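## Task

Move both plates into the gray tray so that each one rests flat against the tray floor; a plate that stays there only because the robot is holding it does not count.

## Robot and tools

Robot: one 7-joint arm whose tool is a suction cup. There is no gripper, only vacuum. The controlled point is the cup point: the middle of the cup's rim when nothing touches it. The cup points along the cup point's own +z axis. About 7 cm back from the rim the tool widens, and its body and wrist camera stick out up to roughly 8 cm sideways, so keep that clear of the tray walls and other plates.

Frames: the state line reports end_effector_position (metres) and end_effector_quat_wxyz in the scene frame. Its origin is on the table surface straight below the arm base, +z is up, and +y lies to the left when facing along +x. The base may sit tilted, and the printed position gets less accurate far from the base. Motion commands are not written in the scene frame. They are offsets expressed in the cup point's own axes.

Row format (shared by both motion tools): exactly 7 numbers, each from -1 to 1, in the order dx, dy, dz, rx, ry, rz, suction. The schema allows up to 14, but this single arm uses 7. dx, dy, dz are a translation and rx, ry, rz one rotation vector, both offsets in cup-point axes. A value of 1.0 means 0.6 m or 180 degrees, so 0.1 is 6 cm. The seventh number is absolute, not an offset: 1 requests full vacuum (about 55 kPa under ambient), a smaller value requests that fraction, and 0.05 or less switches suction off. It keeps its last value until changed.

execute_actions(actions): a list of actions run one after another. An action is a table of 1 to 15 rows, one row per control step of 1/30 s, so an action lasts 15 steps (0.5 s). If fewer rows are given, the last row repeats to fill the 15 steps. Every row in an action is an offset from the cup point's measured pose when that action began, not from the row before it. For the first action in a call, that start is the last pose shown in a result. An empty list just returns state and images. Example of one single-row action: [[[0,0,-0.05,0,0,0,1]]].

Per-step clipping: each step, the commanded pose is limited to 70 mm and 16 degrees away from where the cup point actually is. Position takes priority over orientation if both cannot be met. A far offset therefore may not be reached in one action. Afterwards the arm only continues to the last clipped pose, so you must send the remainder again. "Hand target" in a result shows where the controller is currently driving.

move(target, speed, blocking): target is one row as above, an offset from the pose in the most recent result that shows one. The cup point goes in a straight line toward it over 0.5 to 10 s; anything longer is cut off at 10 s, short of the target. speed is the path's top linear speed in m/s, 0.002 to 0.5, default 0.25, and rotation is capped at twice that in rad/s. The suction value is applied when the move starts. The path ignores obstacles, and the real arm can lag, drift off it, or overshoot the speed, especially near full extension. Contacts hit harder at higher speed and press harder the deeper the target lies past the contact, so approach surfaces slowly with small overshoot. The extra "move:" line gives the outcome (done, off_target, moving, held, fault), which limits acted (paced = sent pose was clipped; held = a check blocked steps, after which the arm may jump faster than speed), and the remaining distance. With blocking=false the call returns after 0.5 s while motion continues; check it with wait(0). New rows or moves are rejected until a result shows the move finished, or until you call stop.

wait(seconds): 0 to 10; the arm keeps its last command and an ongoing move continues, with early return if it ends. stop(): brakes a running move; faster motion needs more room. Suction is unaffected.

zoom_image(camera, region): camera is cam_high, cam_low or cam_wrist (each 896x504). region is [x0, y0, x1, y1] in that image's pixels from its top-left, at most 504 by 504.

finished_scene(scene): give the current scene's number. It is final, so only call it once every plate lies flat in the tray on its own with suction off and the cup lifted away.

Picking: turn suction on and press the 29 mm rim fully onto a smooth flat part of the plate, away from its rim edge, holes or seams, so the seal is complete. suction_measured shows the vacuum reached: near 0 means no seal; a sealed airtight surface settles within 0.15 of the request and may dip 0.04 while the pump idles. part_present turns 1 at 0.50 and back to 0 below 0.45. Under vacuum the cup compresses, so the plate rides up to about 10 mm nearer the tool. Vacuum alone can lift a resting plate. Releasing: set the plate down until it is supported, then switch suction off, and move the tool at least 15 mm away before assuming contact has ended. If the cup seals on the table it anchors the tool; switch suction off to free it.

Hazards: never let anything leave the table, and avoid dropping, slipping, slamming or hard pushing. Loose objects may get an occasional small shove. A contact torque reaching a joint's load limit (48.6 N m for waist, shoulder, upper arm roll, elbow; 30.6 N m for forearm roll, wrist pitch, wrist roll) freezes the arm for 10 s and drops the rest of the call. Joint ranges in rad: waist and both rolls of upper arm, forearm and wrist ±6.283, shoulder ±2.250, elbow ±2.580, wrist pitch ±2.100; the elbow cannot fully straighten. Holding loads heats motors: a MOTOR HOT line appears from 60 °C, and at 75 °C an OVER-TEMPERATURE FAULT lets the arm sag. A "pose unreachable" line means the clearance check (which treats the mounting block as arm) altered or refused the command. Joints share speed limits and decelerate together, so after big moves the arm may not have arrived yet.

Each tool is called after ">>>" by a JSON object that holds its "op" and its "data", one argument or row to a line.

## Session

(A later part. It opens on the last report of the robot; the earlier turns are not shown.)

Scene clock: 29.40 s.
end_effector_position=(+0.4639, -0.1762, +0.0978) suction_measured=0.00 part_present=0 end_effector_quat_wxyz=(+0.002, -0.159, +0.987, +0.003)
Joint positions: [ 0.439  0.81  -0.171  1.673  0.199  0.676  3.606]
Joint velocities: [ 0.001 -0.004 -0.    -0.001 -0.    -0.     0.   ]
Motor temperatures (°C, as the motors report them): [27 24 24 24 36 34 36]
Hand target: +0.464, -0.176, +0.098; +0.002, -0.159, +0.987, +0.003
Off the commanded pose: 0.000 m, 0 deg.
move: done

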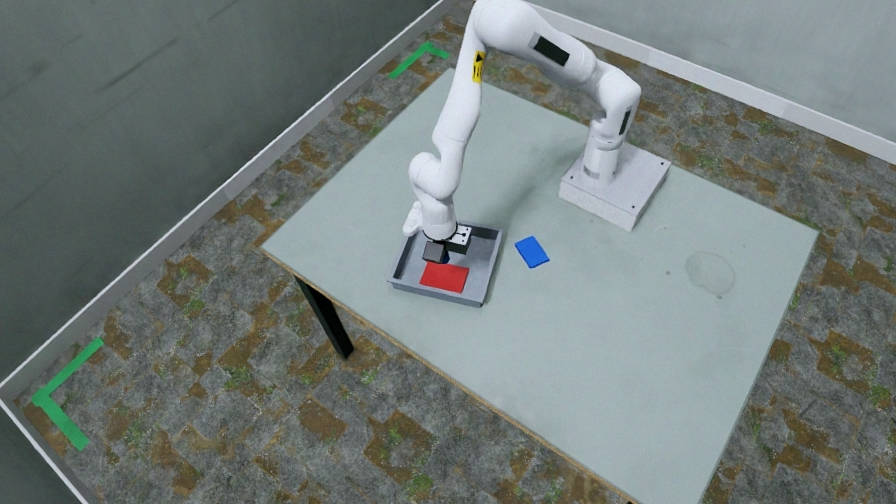

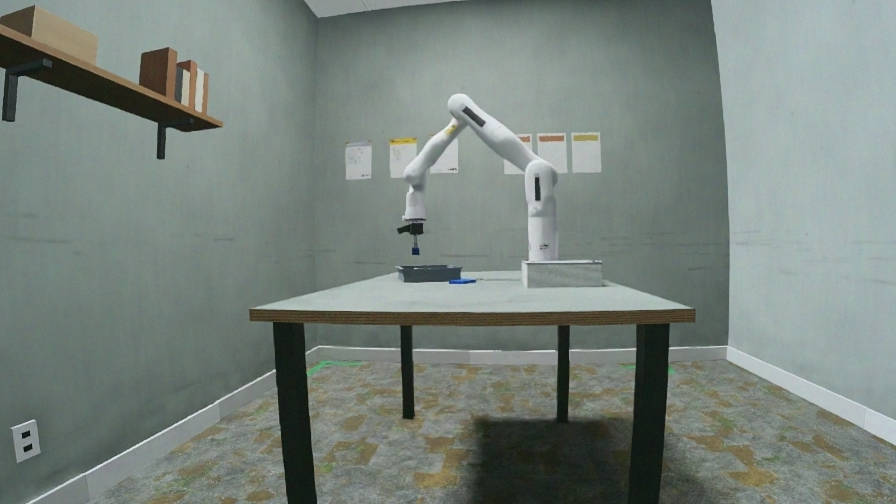

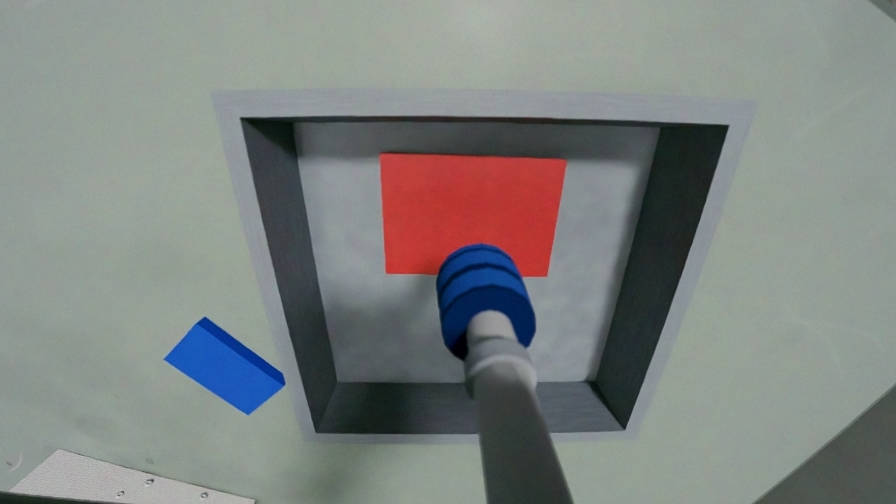

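>>> {"op": "move", "data": {
  "target": [0.214,0.33,0.04,0,0,0.25,0],
  "speed": 0.3
}}

>>> {"op": "move", "data": {
  "target": [0,0,0.06,0,0,0,0],
  "speed": 0.1
}}

Scene clock: 36.43 s.
end_effector_position=(+0.2804, -0.0285, +0.0738) suction_measured=0.00 part_present=0 end_effector_quat_wxyz=(+0.001, +0.232, +0.973, +0.004)
Joint positions: [ 0.017  0.661  0.019  2.409 -0.145  0.073  2.832]
Joint velocities: [-0.015  0.     0.001  0.003 -0.001 -0.003 -0.002]
Motor temperatures (°C, as the motors report them): [27 24 24 24 36 34 36]
Hand target: +0.280, -0.028, +0.074; +0.001, +0.231, +0.973, +0.004
Off the commanded pose: 0.001 m, 0 deg.
move: done

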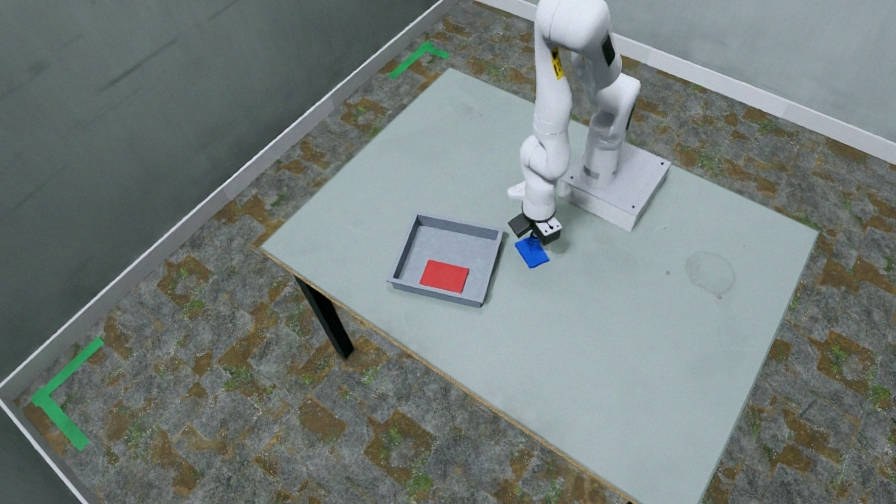

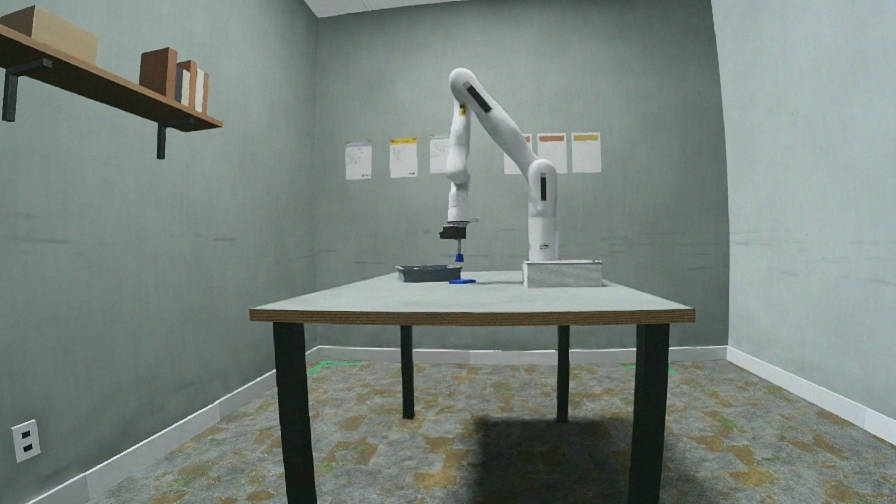

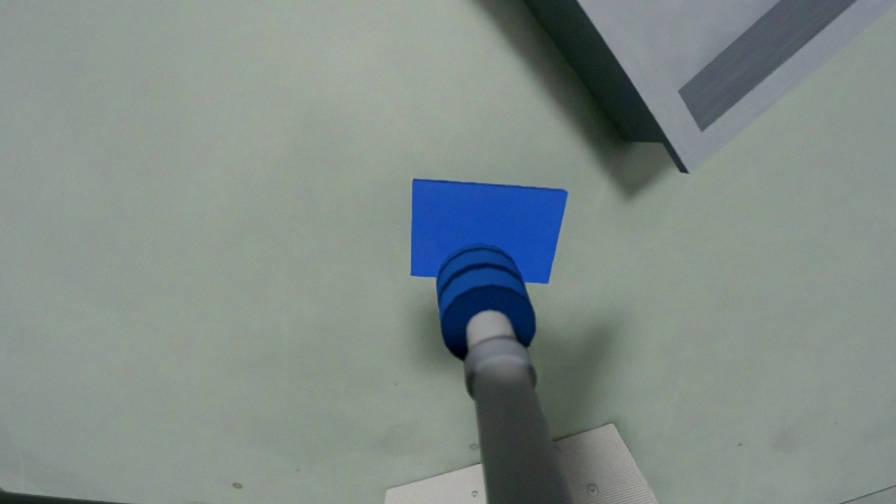

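Scene clock: 37.23 s.
end_effector_position=(+0.2808, -0.0282, +0.0380) suction_measured=0.00 part_present=0 end_effector_quat_wxyz=(+0.001, +0.231, +0.973, +0.004)
Joint positions: [ 0.038  0.787 -0.01   2.409 -0.146 -0.055  2.832]
Joint velocities: [ 0.002  0.01  -0.001 -0.001  0.    -0.001  0.   ]
Motor temperatures (°C, as the motors report them): [27 24 24 24 36 34 36]
Hand target: +0.281, -0.028, +0.038; +0.001, +0.232, +0.973, +0.004
Off the commanded pose: 0.000 m, 0 deg.
move: done

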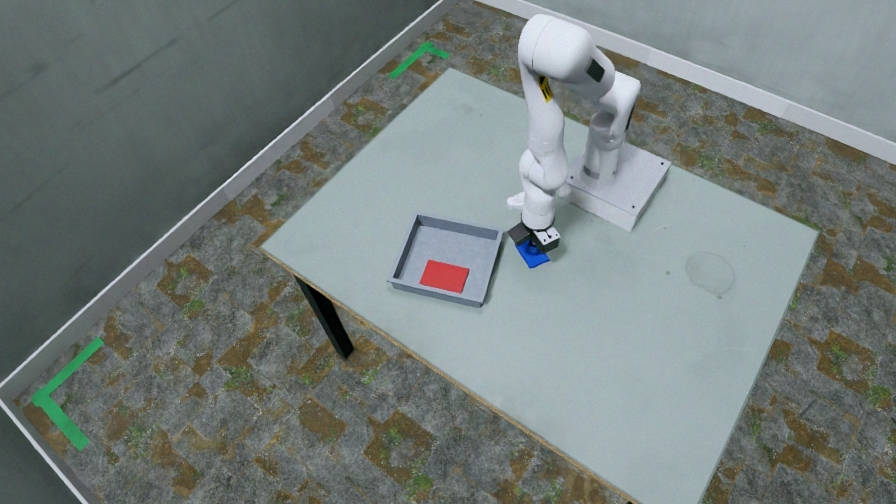

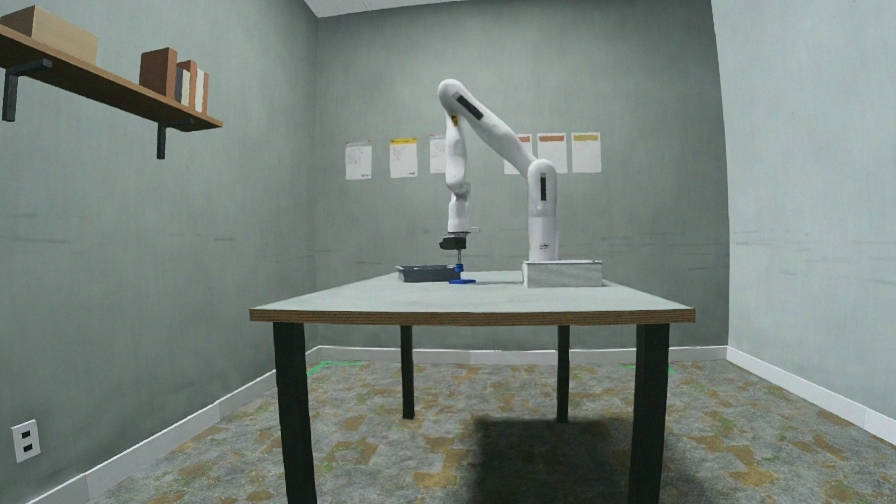

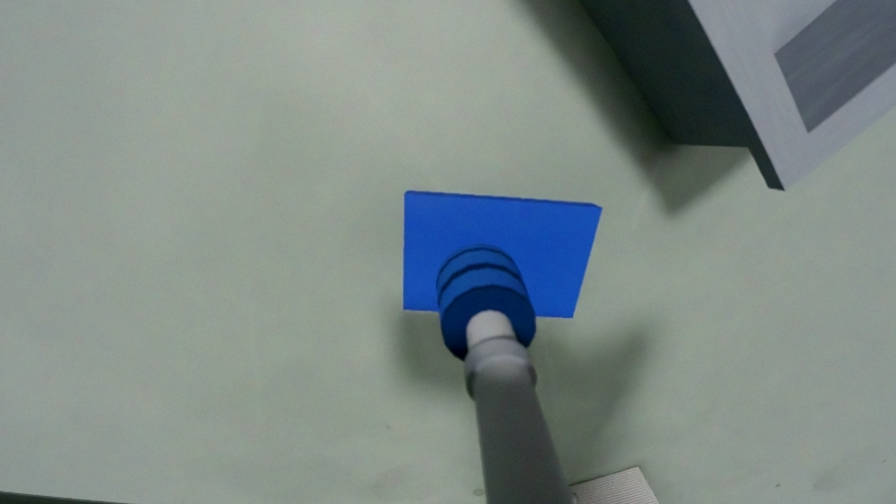

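>>> {"op": "move", "data": {
  "target": [0.008,-0.013,0.032,0,0,0,1],
  "speed": 0.06
}}

>>> {"op": "move", "data": {
  "target": [0,0,0.024,0,0,0,1],
  "speed": 0.02
}}

Scene clock: 40.97 s.
end_effector_position=(+0.2733, -0.0328, +0.0189) suction_measured=0.00 part_present=0 end_effector_quat_wxyz=(+0.002, +0.231, +0.973, +0.004)
Joint positions: [ 0.067  0.857 -0.024  2.425 -0.134 -0.143  2.839]
Joint velocities: [ 0.002  0.007 -0.     0.001  0.    -0.002  0.   ]
Motor temperatures (°C, as the motors report them): [27 24 24 24 36 34 36]
Hand target: +0.273, -0.033, +0.019; +0.001, +0.231, +0.973, +0.004
Off the commanded pose: 0.000 m, 0 deg.
move: done

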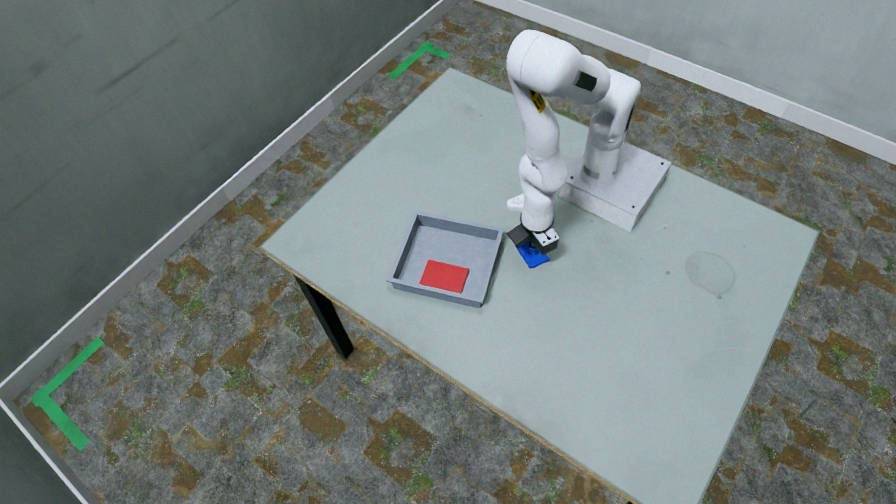

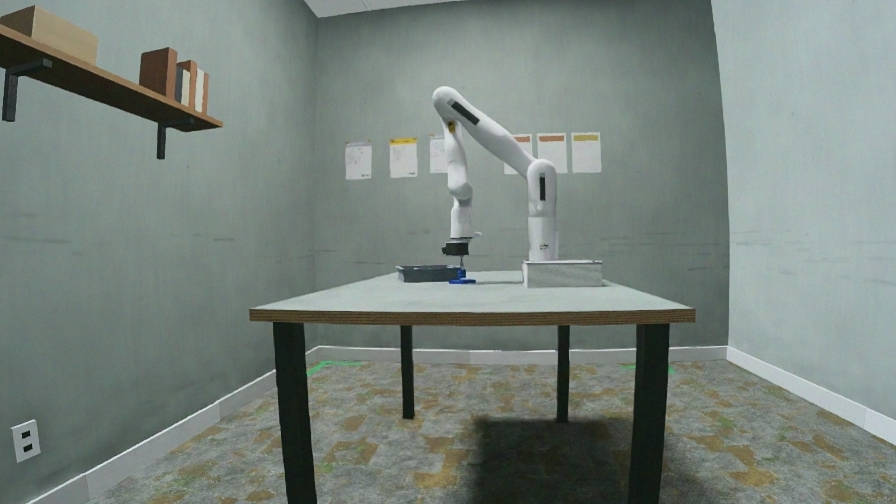

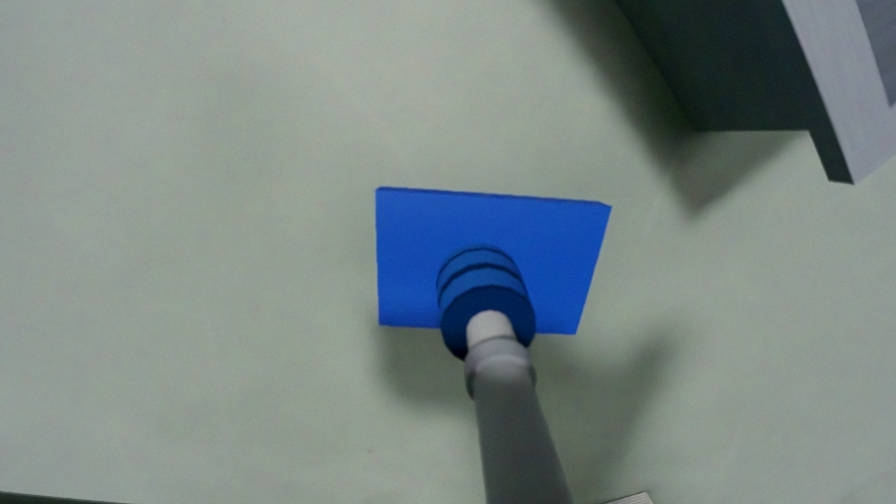

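Scene clock: 41.90 s.
end_effector_position=(+0.2735, -0.0327, +0.0046) suction_measured=0.58 part_present=1 end_effector_quat_wxyz=(+0.002, +0.231, +0.973, +0.004)
Joint positions: [ 0.071  0.908 -0.03   2.418 -0.133 -0.187  2.839]
Joint velocities: [ 0.001  0.005  0.     0.    -0.    -0.003 -0.   ]
Motor temperatures (°C, as the motors report them): [27 24 24 24 36 34 36]
Hand target: +0.273, -0.033, +0.004; +0.002, +0.231, +0.973, +0.004
Off the commanded pose: 0.000 m, 0 deg.
move: done

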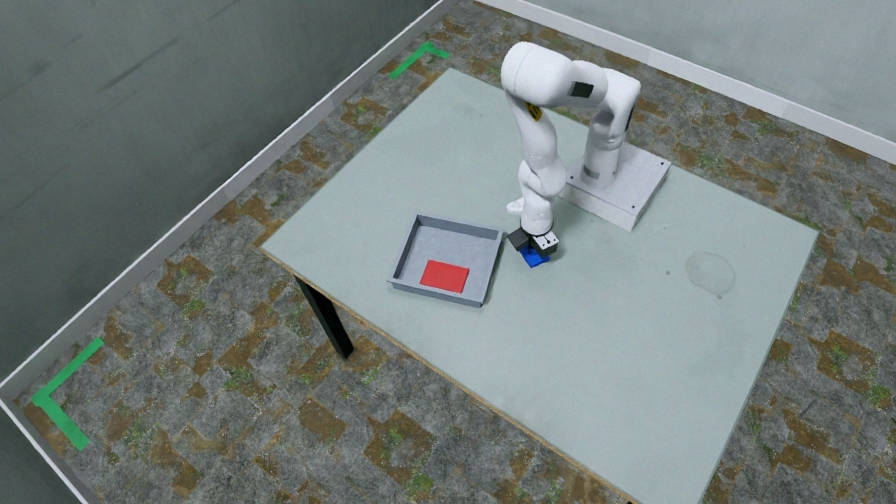

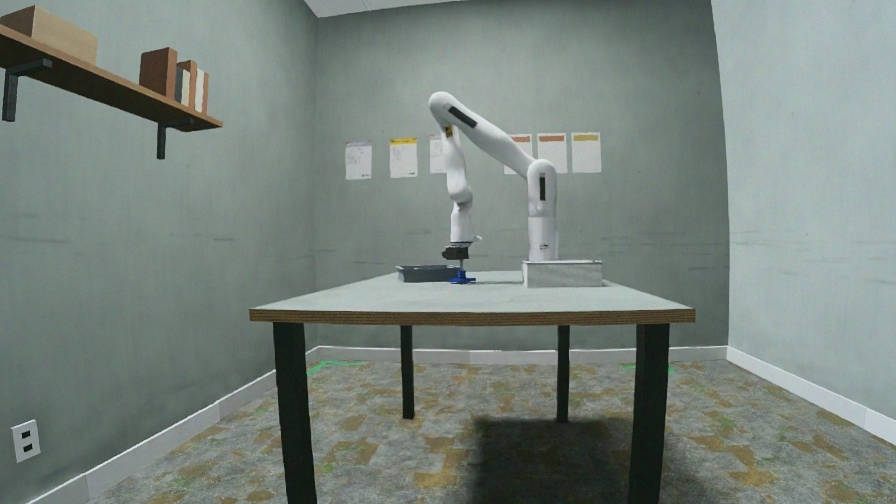

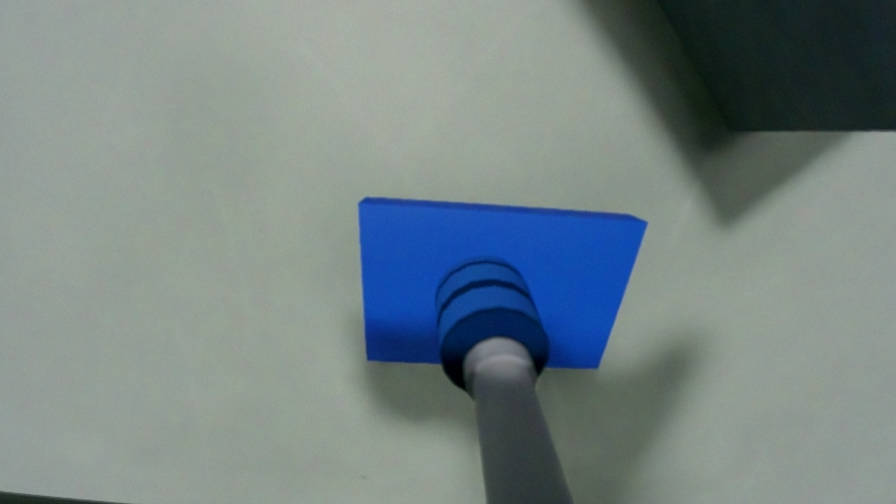

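>>> {"op": "move", "data": {
  "target": [0,0,-0.15,0,0,0,1],
  "speed": 0.12
}}

>>> {"op": "move", "data": {
  "target": [-0.288,-0.173,0,0,0,-0.262,1],
  "speed": 0.25
}}

>>> {"op": "move", "data": {
  "target": [0,0,0.055,0,0,0,1],
  "speed": 0.1
}}

Scene clock: 47.30 s.
end_effector_position=(+0.2729, -0.0334, +0.0946) suction_measured=0.99 part_present=1 end_effector_quat_wxyz=(+0.001, +0.231, +0.973, +0.004)
Joint positions: [ 0.023  0.584  0.034  2.426 -0.134  0.133  2.84 ]
Joint velocities: [-0.003 -0.008  0.    -0.001  0.     0.001  0.001]
Motor temperatures (°C, as the motors report them): [27 24 24 24 36 34 36]
Hand target: +0.273, -0.033, +0.095; +0.002, +0.231, +0.973, +0.004
Off the commanded pose: 0.000 m, 0 deg.
move: done

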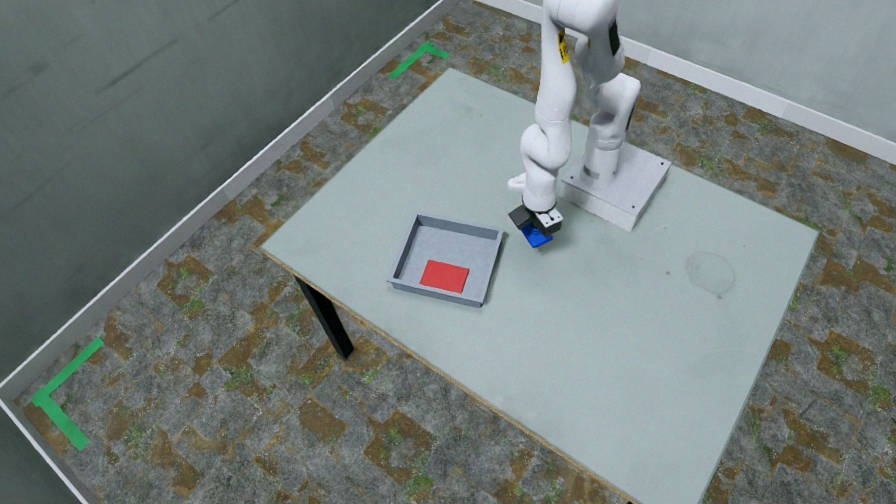

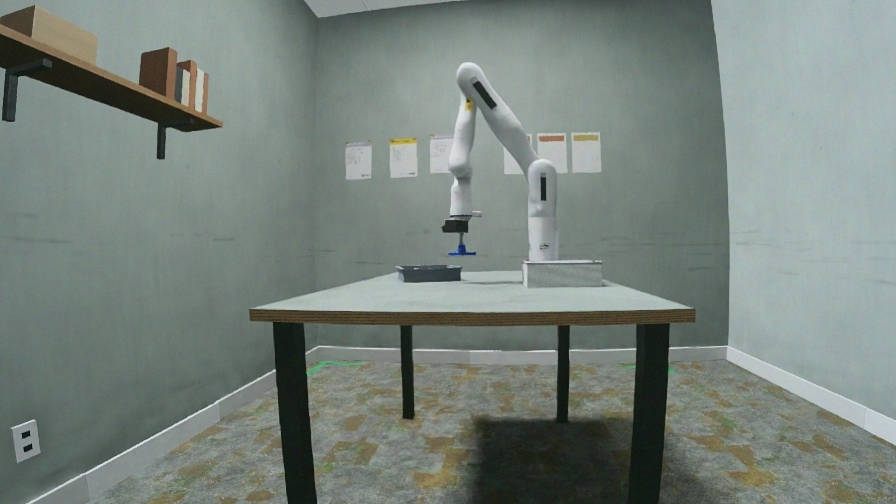

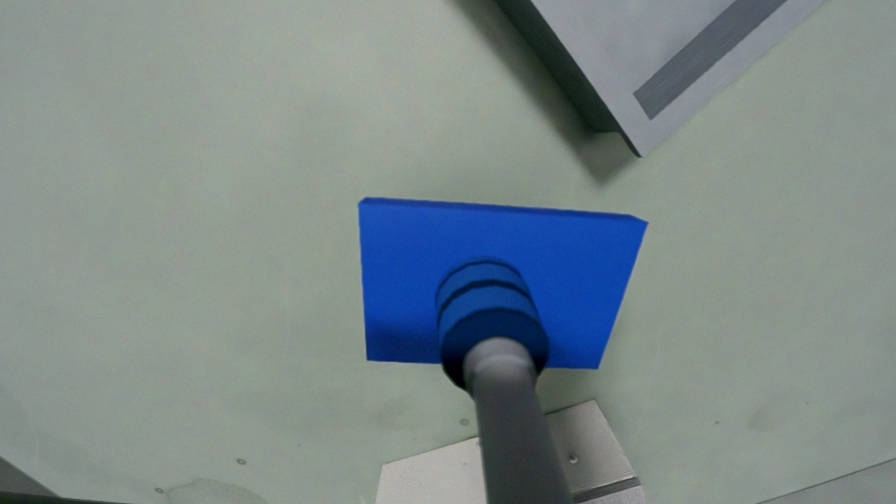

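Scene clock: 49.37 s.
end_effector_position=(+0.3802, -0.2037, +0.0943) suction_measured=0.99 part_present=1 end_effector_quat_wxyz=(+0.003, -0.177, +0.984, +0.003)
Joint positions: [ 0.594  0.73  -0.205  1.909  0.273  0.528  3.682]
Joint velocities: [ 0.011  0.006  0.001 -0.005 -0.004  0.004  0.007]
Motor temperatures (°C, as the motors report them): [27 24 24 24 36 34 36]
Hand target: +0.380, -0.204, +0.094; +0.003, -0.177, +0.984, +0.003
Off the commanded pose: 0.000 m, 0 deg.
move: done

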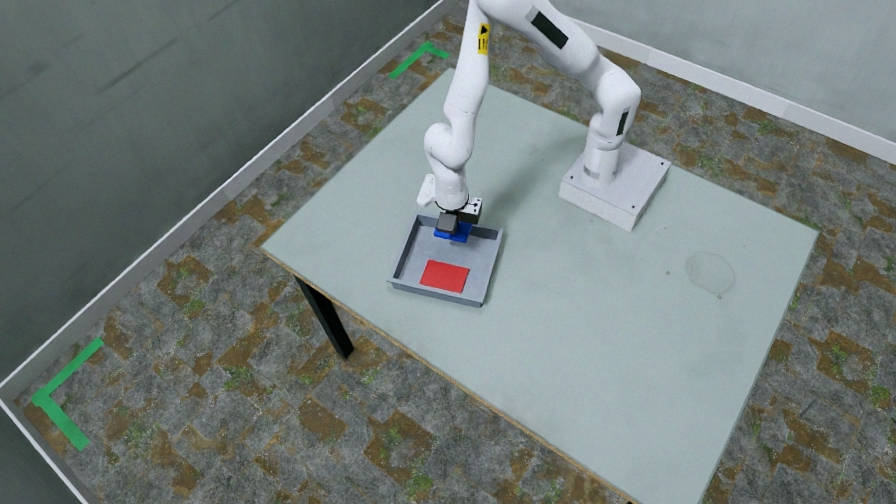

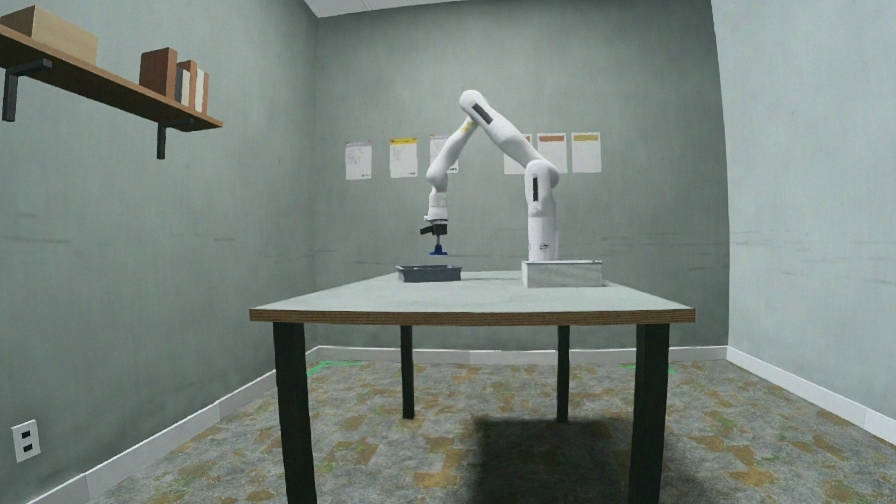

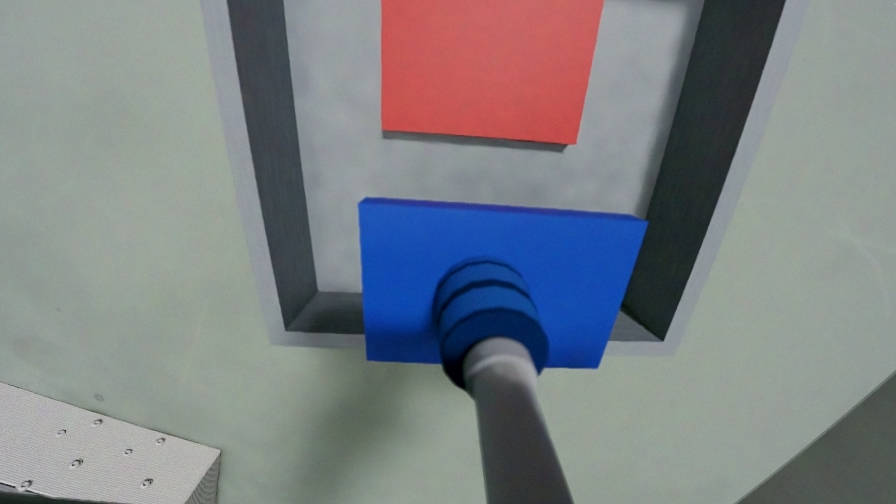

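Scene clock: 50.13 s.
end_effector_position=(+0.3805, -0.2037, +0.0615) suction_measured=0.99 part_present=1 end_effector_quat_wxyz=(+0.003, -0.177, +0.984, +0.003)
Joint positions: [ 0.573  0.802 -0.175  1.916  0.296  0.447  3.662]
Joint velocities: [-0.002  0.007  0.001  0.001  0.    -0.002 -0.   ]
Motor temperatures (°C, as the motors report them): [27 24 24 24 36 34 36]
Hand target: +0.380, -0.204, +0.061; +0.003, -0.177, +0.984, +0.003
Off the commanded pose: 0.000 m, 0 deg.
move: done

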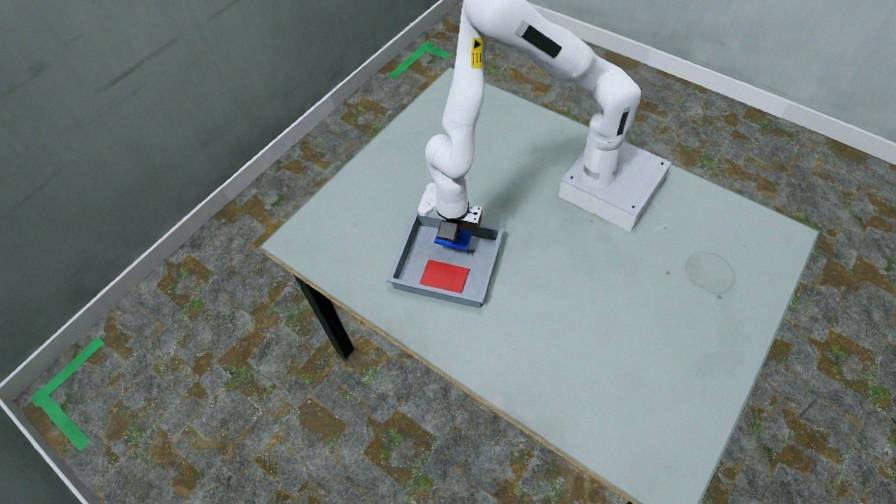

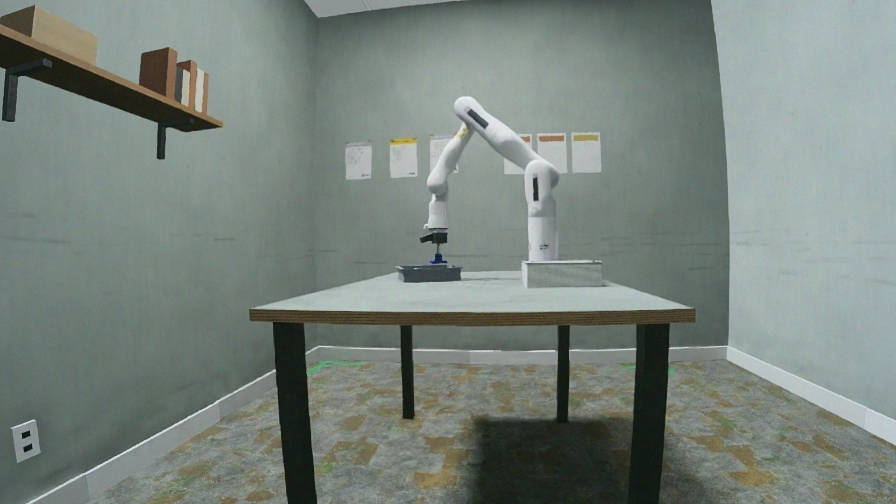

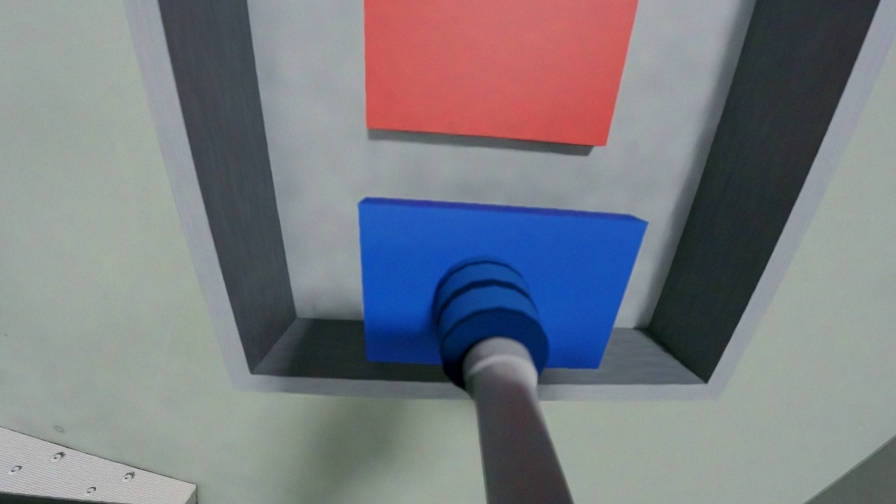

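>>> {"op": "move", "data": {
  "target": [0,0,0.068,0,0,0,1],
  "speed": 0.08
}}

>>> {"op": "move", "data": {
  "target": [0,0,0.028,0,0,0,1],
  "speed": 0.025
}}

>>> {"op": "execute_actions", "data": {
  "actions": [
    [[0,0,0,0,0,0,0]]
  ]
}}

>>> {"op": "move", "data": {
  "target": [0,0,-0.13,0,0,0,0]
}}

Scene clock: 53.90 s.
end_effector_position=(+0.3808, -0.2036, +0.0209) suction_measured=0.99 part_present=1 end_effector_quat_wxyz=(+0.003, -0.177, +0.984, +0.003)
Joint positions: [ 0.548  0.895 -0.138  1.912  0.318  0.353  3.64 ]
Joint velocities: [-0.001  0.006 -0.    -0.     0.    -0.001 -0.001]
Motor temperatures (°C, as the motors report them): [27 24 24 24 36 34 36]
Hand target: +0.381, -0.203, +0.021; +0.003, -0.177, +0.984, +0.003
Off the commanded pose: 0.000 m, 0 deg.
move: done

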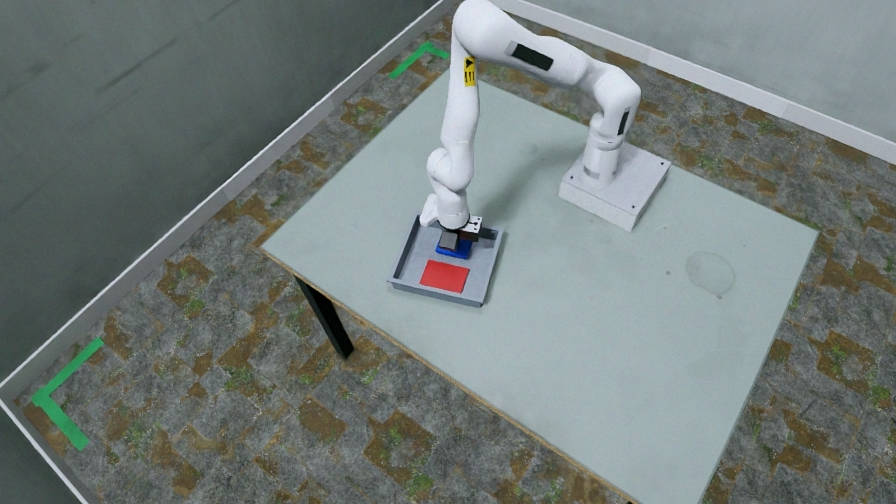

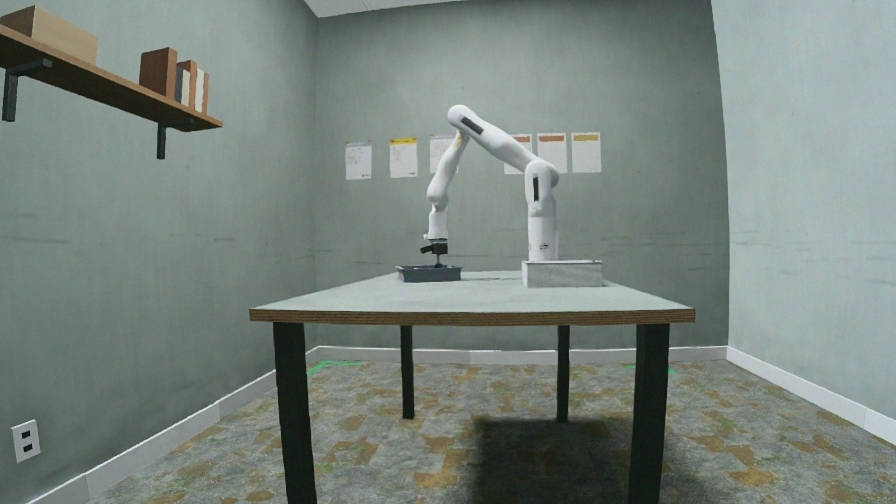

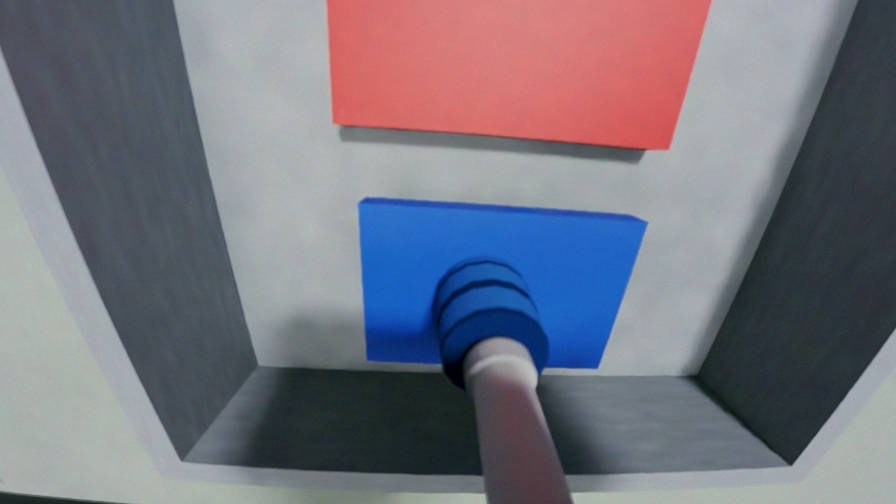

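Scene clock: 54.80 s.
end_effector_position=(+0.3810, -0.2036, +0.0043) suction_measured=0.99 part_present=1 end_effector_quat_wxyz=(+0.003, -0.177, +0.984, +0.002)
Joint positions: [ 0.538  0.934 -0.123  1.907  0.325  0.317  3.634]
Joint velocities: [-0.001  0.004  0.001 -0.     0.    -0.002  0.   ]
Motor temperatures (°C, as the motors report them): [27 24 24 24 36 34 36]
Hand target: +0.381, -0.204, +0.004; +0.003, -0.177, +0.984, +0.002
Off the commanded pose: 0.000 m, 0 deg.
move: done

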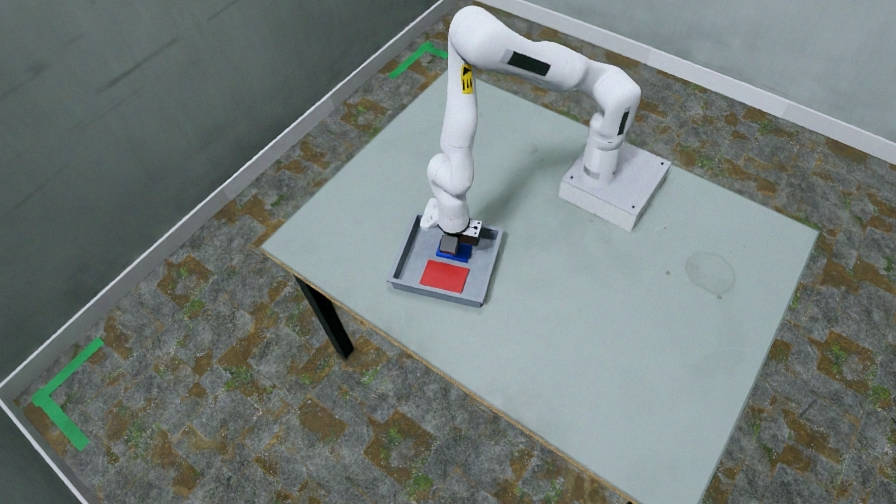

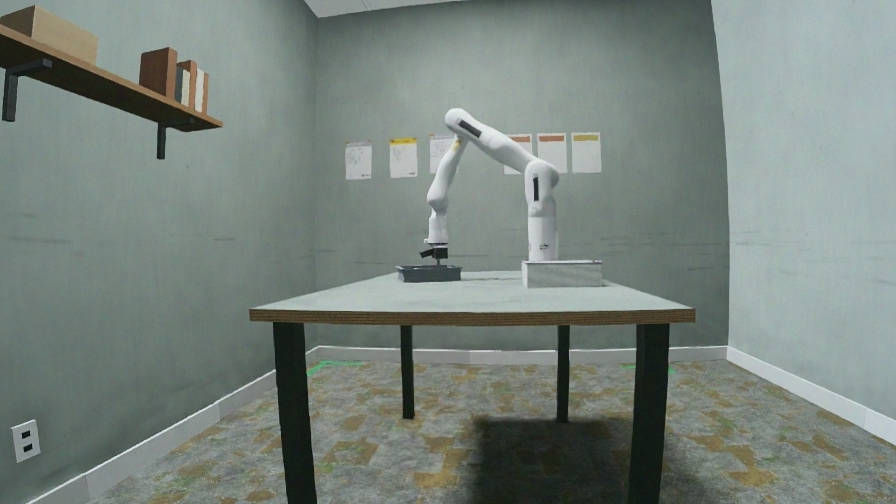

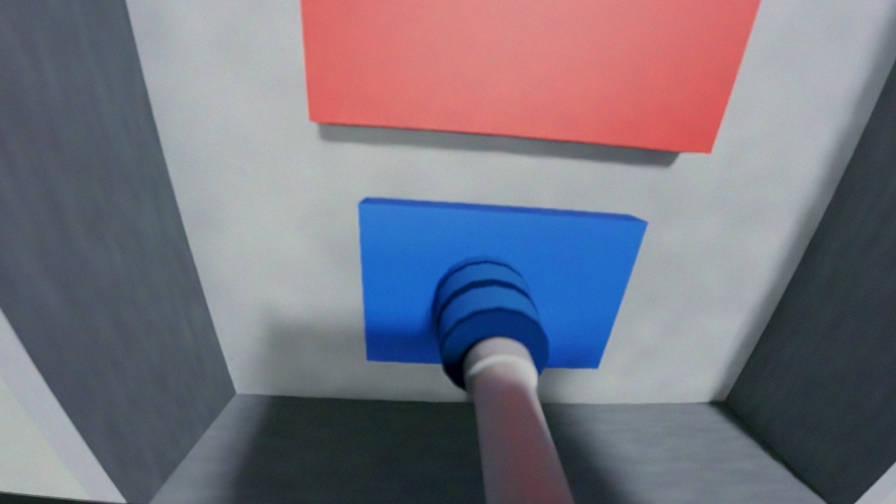

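Scene clock: 55.30 s.
end_effector_position=(+0.3816, -0.2038, +0.0054) suction_measured=0.00 part_present=0 end_effector_quat_wxyz=(+0.004, -0.177, +0.984, +0.002)
Joint positions: [ 0.538  0.932 -0.123  1.907  0.325  0.318  3.634]
Joint velocities: [-0.    -0.    -0.001  0.001 -0.     0.     0.   ]
Motor temperatures (°C, as the motors report them): [27 24 24 24 36 34 36]
Hand target: +0.381, -0.204, +0.004; +0.003, -0.177, +0.984, +0.002
Off the commanded pose: 0.001 m, 0 deg.

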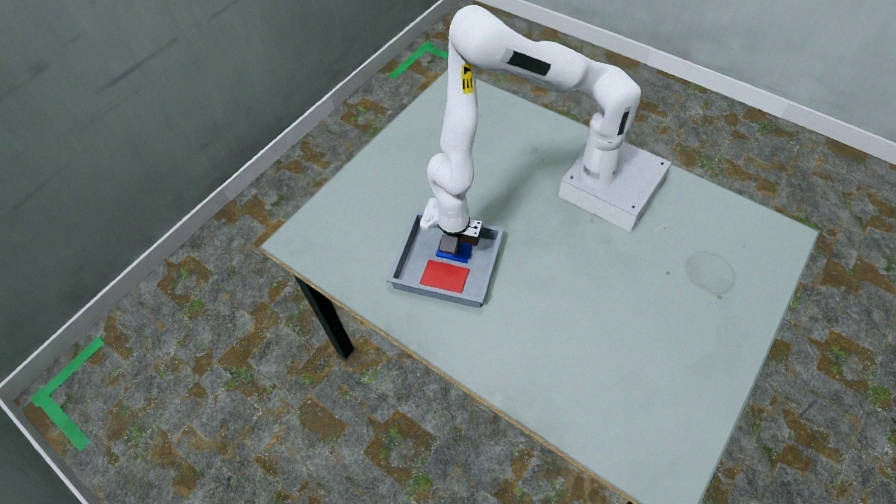

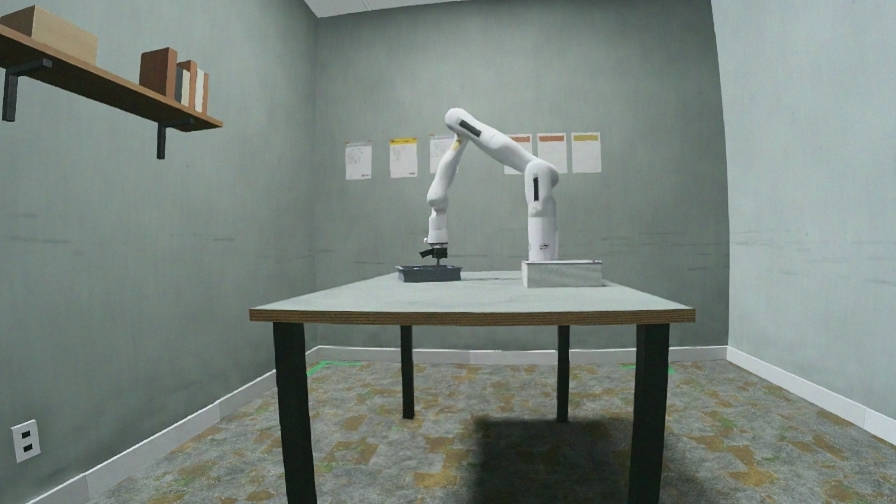

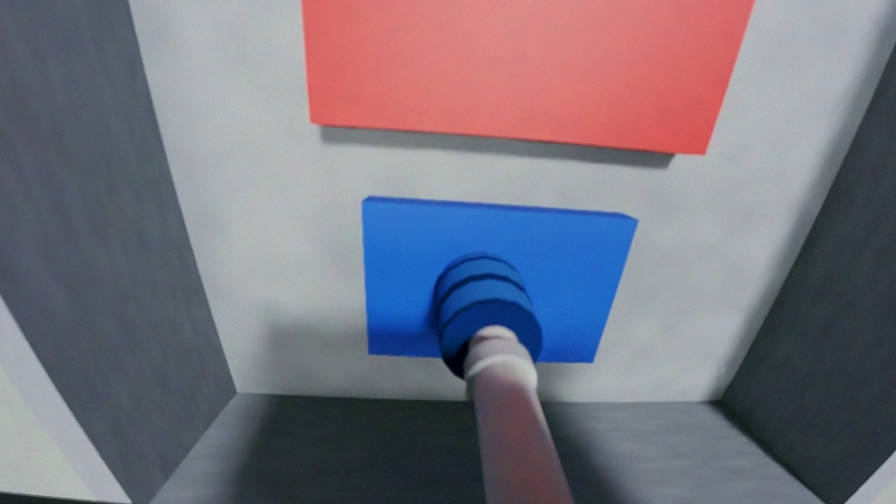

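Scene clock: 56.20 s.
end_effector_position=(+0.3809, -0.2040, +0.0833) suction_measured=0.00 part_present=0 end_effector_quat_wxyz=(+0.004, -0.177, +0.984, +0.002)
Joint positions: [ 0.585  0.754 -0.193  1.913  0.279  0.497  3.676]
Joint velocities: [ 0.001 -0.005 -0.     0.001 -0.001  0.     0.001]
Motor temperatures (°C, as the motors report them): [27 24 24 24 36 34 36]
Hand target: +0.381, -0.204, +0.084; +0.004, -0.177, +0.984, +0.002
Off the commanded pose: 0.000 m, 0 deg.
move: done

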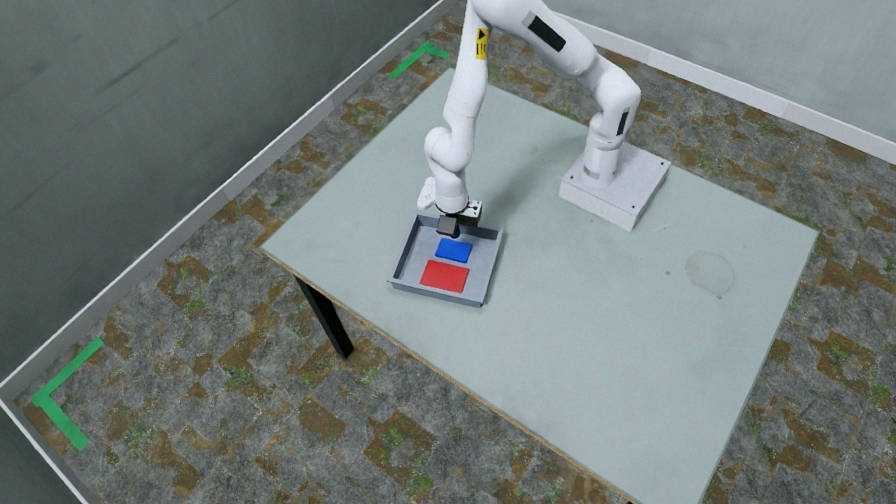

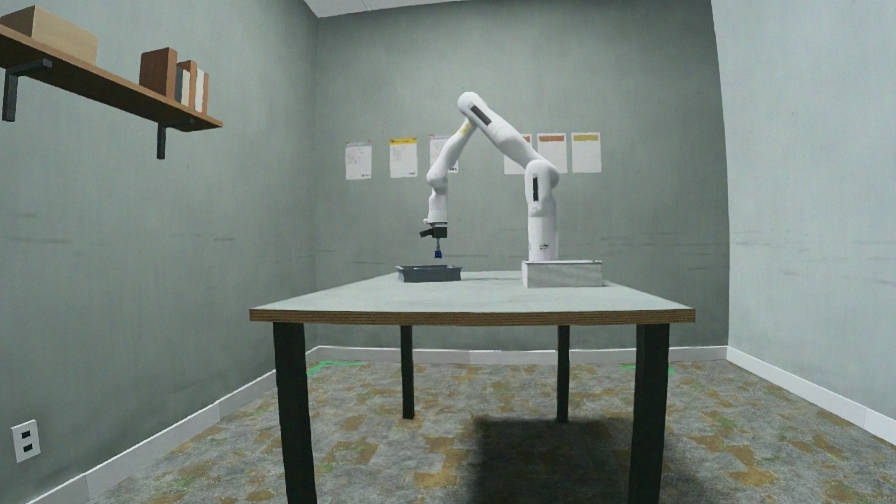

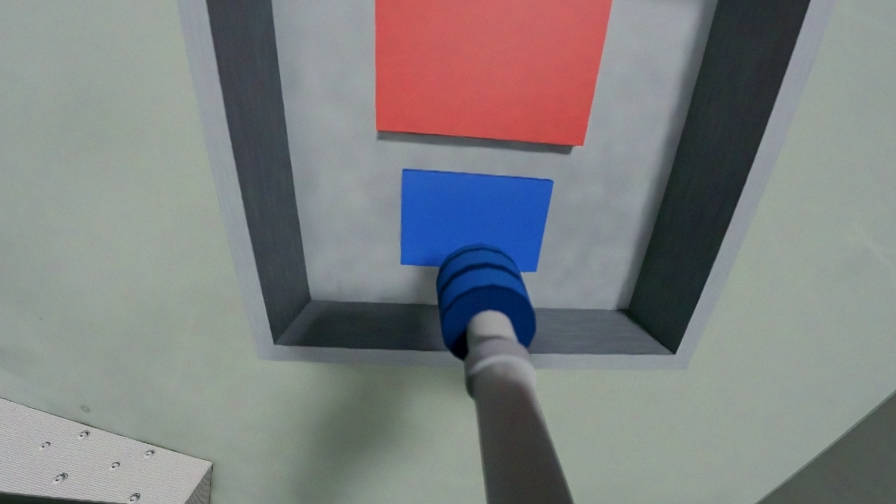

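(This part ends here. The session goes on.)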